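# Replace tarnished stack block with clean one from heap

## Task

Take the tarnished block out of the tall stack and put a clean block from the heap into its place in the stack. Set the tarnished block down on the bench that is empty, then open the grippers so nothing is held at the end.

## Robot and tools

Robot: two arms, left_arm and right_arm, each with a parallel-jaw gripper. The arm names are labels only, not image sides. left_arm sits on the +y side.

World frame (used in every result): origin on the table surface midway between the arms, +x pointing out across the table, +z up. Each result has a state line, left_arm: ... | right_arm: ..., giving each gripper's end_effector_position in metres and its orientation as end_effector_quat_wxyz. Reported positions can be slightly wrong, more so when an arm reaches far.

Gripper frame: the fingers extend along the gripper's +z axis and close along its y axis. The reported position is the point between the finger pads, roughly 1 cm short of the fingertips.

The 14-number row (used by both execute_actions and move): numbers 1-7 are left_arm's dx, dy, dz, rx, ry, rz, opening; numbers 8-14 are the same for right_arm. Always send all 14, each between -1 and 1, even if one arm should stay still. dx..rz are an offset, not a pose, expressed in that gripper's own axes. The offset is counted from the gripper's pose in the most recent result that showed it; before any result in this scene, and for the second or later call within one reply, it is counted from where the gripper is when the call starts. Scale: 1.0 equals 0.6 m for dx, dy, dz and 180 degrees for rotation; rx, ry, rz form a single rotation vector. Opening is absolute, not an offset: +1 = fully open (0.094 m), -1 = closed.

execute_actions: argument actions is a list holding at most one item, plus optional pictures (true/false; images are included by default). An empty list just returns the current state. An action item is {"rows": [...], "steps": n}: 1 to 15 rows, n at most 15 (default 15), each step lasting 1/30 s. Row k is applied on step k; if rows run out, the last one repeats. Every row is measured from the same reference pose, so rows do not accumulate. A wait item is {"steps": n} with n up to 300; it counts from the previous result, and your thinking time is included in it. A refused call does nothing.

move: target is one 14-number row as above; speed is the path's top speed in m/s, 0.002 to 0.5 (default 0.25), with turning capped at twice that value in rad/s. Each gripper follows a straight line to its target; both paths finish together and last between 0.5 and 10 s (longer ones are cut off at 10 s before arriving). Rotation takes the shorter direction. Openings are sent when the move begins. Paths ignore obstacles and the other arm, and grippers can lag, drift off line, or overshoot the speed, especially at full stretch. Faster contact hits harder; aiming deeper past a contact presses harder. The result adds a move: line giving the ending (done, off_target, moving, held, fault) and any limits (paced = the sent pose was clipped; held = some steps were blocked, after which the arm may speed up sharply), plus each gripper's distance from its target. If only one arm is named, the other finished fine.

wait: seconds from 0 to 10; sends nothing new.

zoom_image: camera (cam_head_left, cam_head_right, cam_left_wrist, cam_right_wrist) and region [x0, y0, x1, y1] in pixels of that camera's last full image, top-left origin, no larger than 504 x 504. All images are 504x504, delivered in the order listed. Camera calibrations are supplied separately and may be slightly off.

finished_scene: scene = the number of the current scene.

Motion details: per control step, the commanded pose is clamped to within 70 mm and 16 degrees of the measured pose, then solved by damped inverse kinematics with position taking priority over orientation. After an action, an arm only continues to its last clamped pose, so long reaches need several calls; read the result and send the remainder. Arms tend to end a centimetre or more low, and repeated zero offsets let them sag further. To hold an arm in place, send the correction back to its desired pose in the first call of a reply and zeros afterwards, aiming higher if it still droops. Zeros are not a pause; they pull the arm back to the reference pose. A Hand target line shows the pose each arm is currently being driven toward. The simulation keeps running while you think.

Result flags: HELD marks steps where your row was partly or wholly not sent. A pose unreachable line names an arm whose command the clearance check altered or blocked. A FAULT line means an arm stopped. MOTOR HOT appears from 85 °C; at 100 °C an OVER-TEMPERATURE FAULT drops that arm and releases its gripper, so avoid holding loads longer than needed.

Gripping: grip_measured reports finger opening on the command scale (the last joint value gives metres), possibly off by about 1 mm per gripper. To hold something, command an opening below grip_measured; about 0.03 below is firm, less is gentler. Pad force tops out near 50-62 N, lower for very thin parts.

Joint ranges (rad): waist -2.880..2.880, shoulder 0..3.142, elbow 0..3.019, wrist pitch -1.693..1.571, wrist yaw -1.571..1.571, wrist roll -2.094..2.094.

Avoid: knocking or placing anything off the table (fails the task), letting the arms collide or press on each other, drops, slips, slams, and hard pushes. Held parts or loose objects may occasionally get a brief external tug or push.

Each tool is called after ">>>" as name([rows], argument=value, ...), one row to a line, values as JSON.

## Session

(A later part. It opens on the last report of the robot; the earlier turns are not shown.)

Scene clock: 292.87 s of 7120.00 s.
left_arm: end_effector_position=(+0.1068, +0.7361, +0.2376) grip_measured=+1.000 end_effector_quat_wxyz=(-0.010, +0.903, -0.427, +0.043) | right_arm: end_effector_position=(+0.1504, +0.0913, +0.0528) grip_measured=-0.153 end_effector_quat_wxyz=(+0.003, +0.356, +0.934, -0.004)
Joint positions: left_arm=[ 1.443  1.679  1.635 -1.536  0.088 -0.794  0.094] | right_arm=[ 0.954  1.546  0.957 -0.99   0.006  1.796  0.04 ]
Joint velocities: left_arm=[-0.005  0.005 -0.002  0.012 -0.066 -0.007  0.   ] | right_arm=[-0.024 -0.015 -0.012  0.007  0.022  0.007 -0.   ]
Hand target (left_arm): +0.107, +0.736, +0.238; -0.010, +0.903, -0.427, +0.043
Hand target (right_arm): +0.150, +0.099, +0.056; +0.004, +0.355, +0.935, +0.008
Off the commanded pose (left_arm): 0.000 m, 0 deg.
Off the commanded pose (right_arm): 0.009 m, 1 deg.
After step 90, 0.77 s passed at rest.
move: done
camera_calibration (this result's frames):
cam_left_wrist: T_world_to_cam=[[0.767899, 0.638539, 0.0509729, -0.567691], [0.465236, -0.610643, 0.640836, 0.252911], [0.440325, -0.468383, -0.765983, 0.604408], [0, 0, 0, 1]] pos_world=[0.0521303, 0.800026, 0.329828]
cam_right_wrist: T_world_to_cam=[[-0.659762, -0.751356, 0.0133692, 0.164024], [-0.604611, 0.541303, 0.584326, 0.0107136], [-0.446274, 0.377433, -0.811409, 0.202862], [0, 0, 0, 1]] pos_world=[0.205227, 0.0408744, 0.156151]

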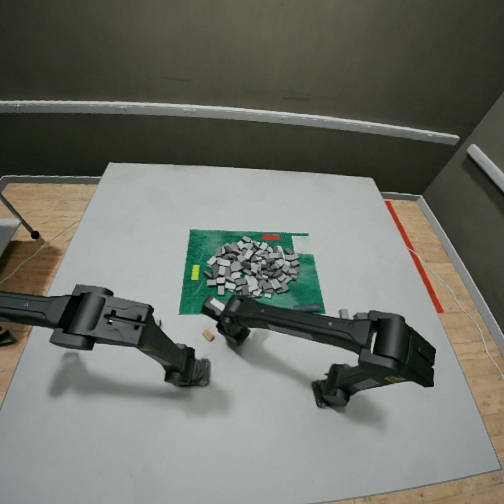

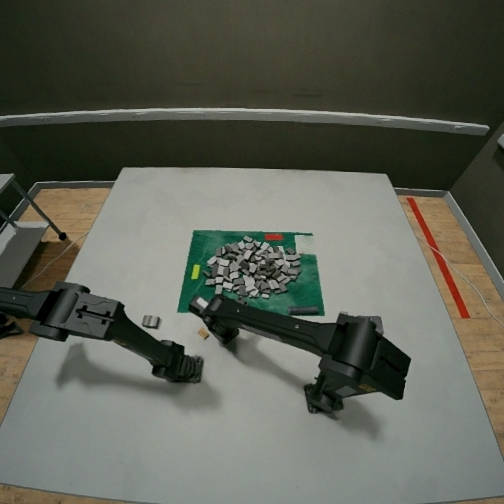

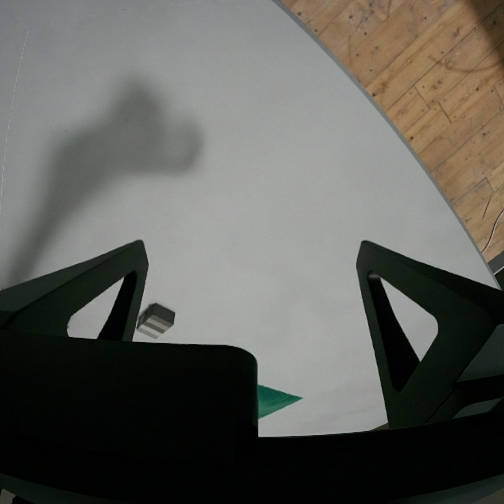

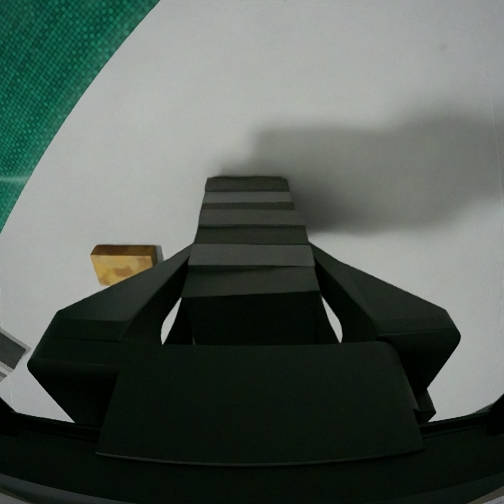

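>>> execute_actions([
  {"rows":[[0,0,0,0,0,0,1,0,0.007,0.008,-0.006,0,0,-0.22]]},
], pictures=false)

>>> execute_actions([
  {"rows":[[0,0,0,0,0,0,1,0,0,0,0,0,0,0.6]]},
])

>>> move(target=[0,0,0,0,0,0,1,0.005,0.035,-0.19,-0.02,0.003,0,0.6], speed=0.1)

>>> zoom_image(camera="cam_right_wrist", region=[150,100,350,300])

Scene clock: 300.73 s of 7120.00 s.
left_arm: end_effector_position=(+0.1068, +0.7361, +0.2376) grip_measured=+1.000 end_effector_quat_wxyz=(-0.010, +0.903, -0.427, +0.043) | right_arm: end_effector_position=(+0.1512, +0.0926, +0.0516) grip_measured=-0.153 end_effector_quat_wxyz=(+0.003, +0.357, +0.934, +0.000)
Joint positions: left_arm=[ 1.443  1.679  1.635 -1.536  0.088 -0.794  0.094] | right_arm=[ 0.954  1.547  0.954 -0.977  0.007  1.797  0.04 ]
Joint velocities: left_arm=[ 0.005 -0.005 -0.002  0.002  0.022 -0.007  0.   ] | right_arm=[ 0.005 -0.005  0.012 -0.007 -0.022  0.022  0.   ]
Hand target (left_arm): +0.107, +0.736, +0.238; -0.010, +0.903, -0.427, +0.043
Hand target (right_arm): +0.153, +0.094, +0.048; +0.006, +0.356, +0.934, +0.004
Off the commanded pose (left_arm): 0.000 m, 0 deg.
Off the commanded pose (right_arm): 0.004 m, 1 deg.
Steps of this call (steps 1 to 90: nothing new was sent; then 4.37 s passed at rest; steps 91 to 105: all 15 steps of this action). Readings (end_effector_position):
91: left_arm (+0.1068, +0.7361, +0.2376) | right_arm (+0.1505, +0.0914, +0.0522)
92: left_arm (+0.1068, +0.7361, +0.2376) | right_arm (+0.1506, +0.0917, +0.0516)
94: left_arm (+0.1068, +0.7361, +0.2376) | right_arm (+0.1512, +0.0925, +0.0516)
98: left_arm (+0.1068, +0.7361, +0.2376) | right_arm (+0.1512, +0.0926, +0.0516)
105: the state above

Scene clock: 301.23 s of 7120.00 s.
left_arm: end_effector_position=(+0.1068, +0.7361, +0.2376) grip_measured=+1.000 end_effector_quat_wxyz=(-0.010, +0.903, -0.427, +0.043) | right_arm: end_effector_position=(+0.1512, +0.0926, +0.0516) grip_measured=+0.598 end_effector_quat_wxyz=(+0.003, +0.357, +0.934, +0.000)
Joint positions: left_arm=[ 1.443  1.679  1.635 -1.536  0.088 -0.794  0.094] | right_arm=[ 0.954  1.547  0.954 -0.977  0.007  1.797  0.075]
Joint velocities: left_arm=[-0.015  0.005 -0.017  0.002 -0.066  0.051  0.   ] | right_arm=[-0.005 -0.015 -0.002 -0.022 -0.037 -0.037  0.   ]
Hand target (left_arm): +0.107, +0.736, +0.238; -0.010, +0.903, -0.427, +0.043
Hand target (right_arm): +0.151, +0.093, +0.052; +0.003, +0.357, +0.934, +0.000
Off the commanded pose (left_arm): 0.000 m, 0 deg.
Off the commanded pose (right_arm): 0.000 m, 0 deg.
Steps of this call (steps 1 to 15: all 15 steps of this action). Readings (end_effector_position):
1: left_arm (+0.1068, +0.7361, +0.2376) | right_arm (+0.1512, +0.0926, +0.0516)
2: left_arm (+0.1068, +0.7361, +0.2376) | right_arm (+0.1512, +0.0926, +0.0516)
4: left_arm (+0.1068, +0.7361, +0.2376) | right_arm (+0.1512, +0.0926, +0.0516)
8: left_arm (+0.1068, +0.7361, +0.2376) | right_arm (+0.1512, +0.0926, +0.0516)
15: the state above
camera_calibration (this result's frames):
cam_left_wrist: T_world_to_cam=[[0.767899, 0.638539, 0.0509729, -0.567691], [0.465236, -0.610643, 0.640836, 0.252911], [0.440325, -0.468383, -0.765983, 0.604408], [0, 0, 0, 1]] pos_world=[0.0521303, 0.800026, 0.329828]
cam_right_wrist: T_world_to_cam=[[-0.660376, -0.750923, 0.00434278, 0.166121], [-0.606981, 0.537177, 0.585675, 0.0118724], [-0.442129, 0.38413, -0.810534, 0.200417], [0, 0, 0, 1]] pos_world=[0.205519, 0.04138, 0.15477]

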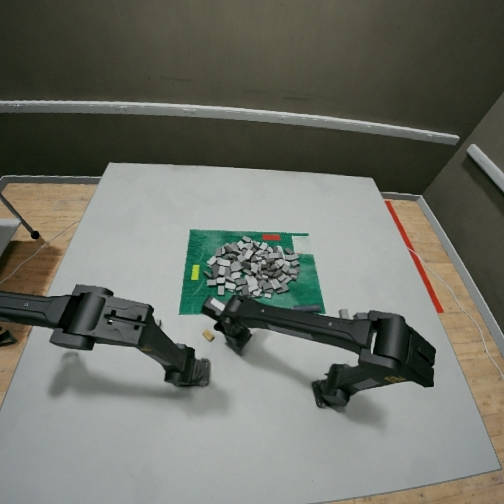

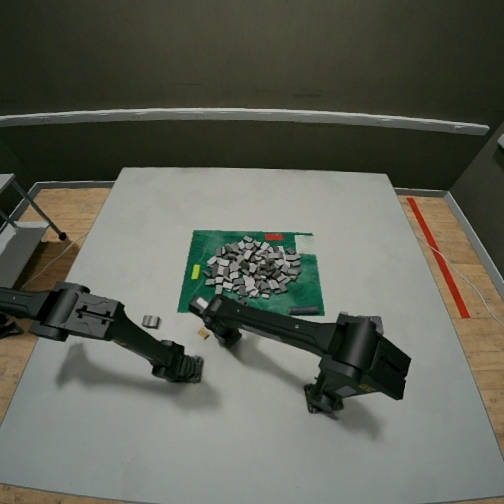

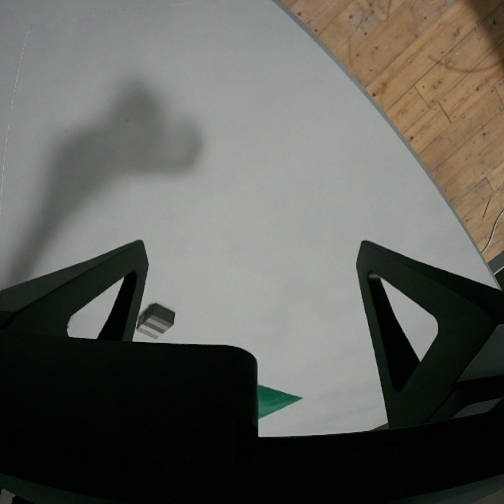

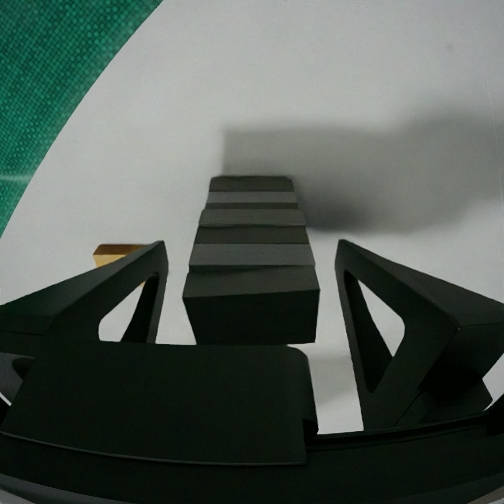

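Scene clock: 303.00 s of 7120.00 s.
left_arm: end_effector_position=(+0.1068, +0.7361, +0.2376) grip_measured=+1.000 end_effector_quat_wxyz=(-0.010, +0.903, -0.427, +0.043) | right_arm: end_effector_position=(+0.1537, +0.0970, +0.1372) grip_measured=+0.598 end_effector_quat_wxyz=(+0.004, +0.357, +0.934, +0.002)
Joint positions: left_arm=[ 1.443  1.679  1.635 -1.536  0.088 -0.794  0.094] | right_arm=[ 0.954  1.448  1.096 -1.214  0.007  1.797  0.075]
Joint velocities: left_arm=[-0.005  0.015  0.012  0.027  0.081 -0.051  0.   ] | right_arm=[-0.005 -0.005 -0.022 -0.002  0.037  0.007  0.001]
Hand target (left_arm): +0.107, +0.736, +0.238; -0.010, +0.903, -0.427, +0.043
Hand target (right_arm): +0.164, +0.110, +0.165; +0.010, +0.357, +0.934, +0.031
Off the commanded pose (left_arm): 0.000 m, 0 deg.
Off the commanded pose (right_arm): 0.033 m, 3 deg.
move: off_target (right_arm)
camera_calibration (this result's frames):
cam_left_wrist: T_world_to_cam=[[0.767899, 0.638539, 0.0509729, -0.567691], [0.465236, -0.610643, 0.640836, 0.252911], [0.440325, -0.468383, -0.765983, 0.604408], [0, 0, 0, 1]] pos_world=[0.0521303, 0.800026, 0.329828]
cam_right_wrist: T_world_to_cam=[[-0.66038, -0.750931, 0.000618558, 0.171153], [-0.608058, 0.535219, 0.58635, -0.0389072], [-0.440639, 0.386838, -0.810058, 0.268647], [0, 0, 0, 1]] pos_world=[0.207745, 0.0454254, 0.240327]

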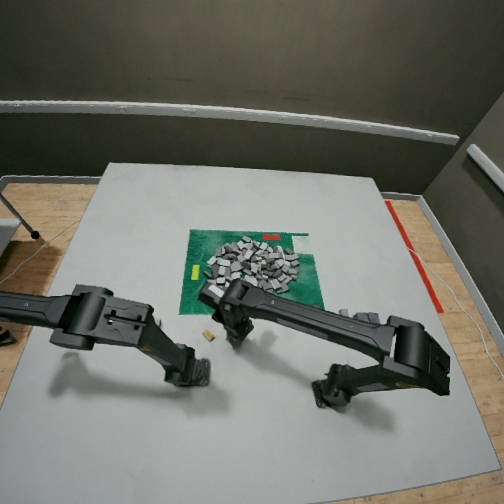

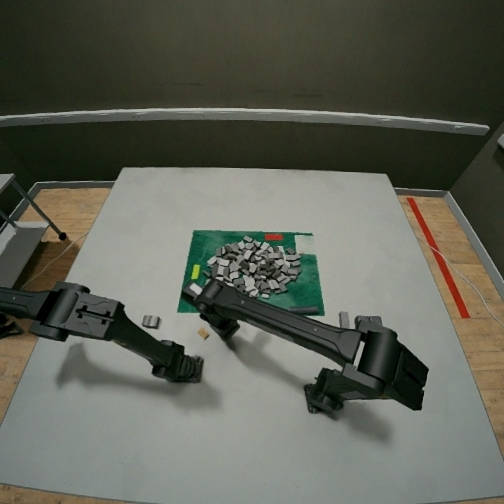

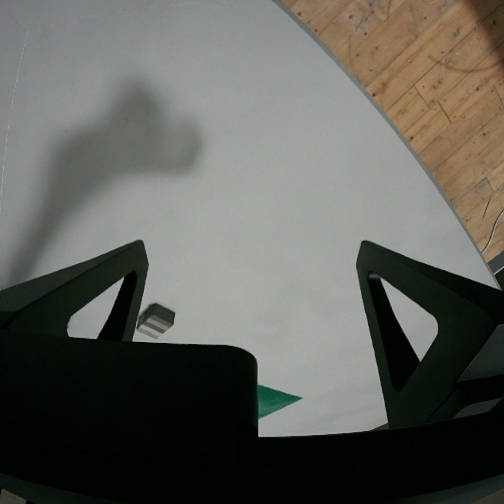

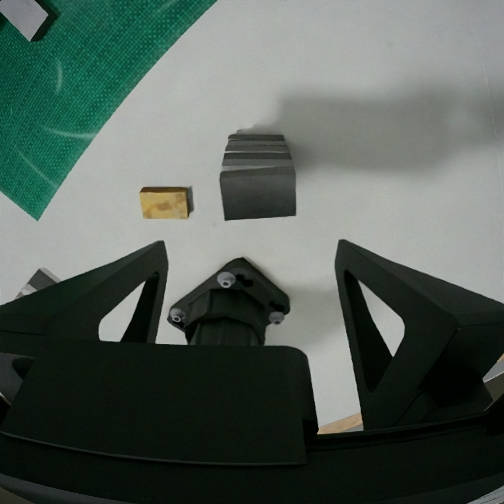

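Region (150, 100, 350, 300) of cam_right_wrist's 504x504 image, scaled by 2.520, with more detail than that image has.

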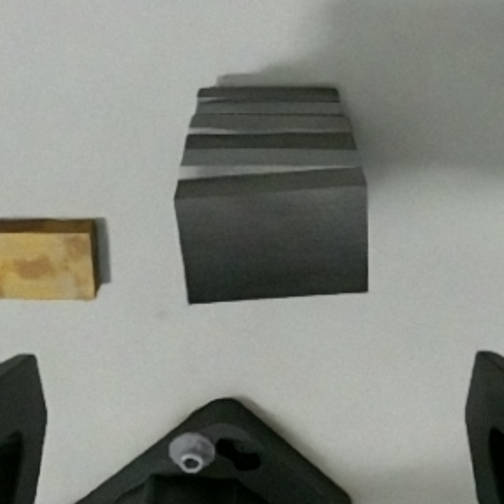

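>>> finished_scene(scene=2)

The scene is finished: the task was done.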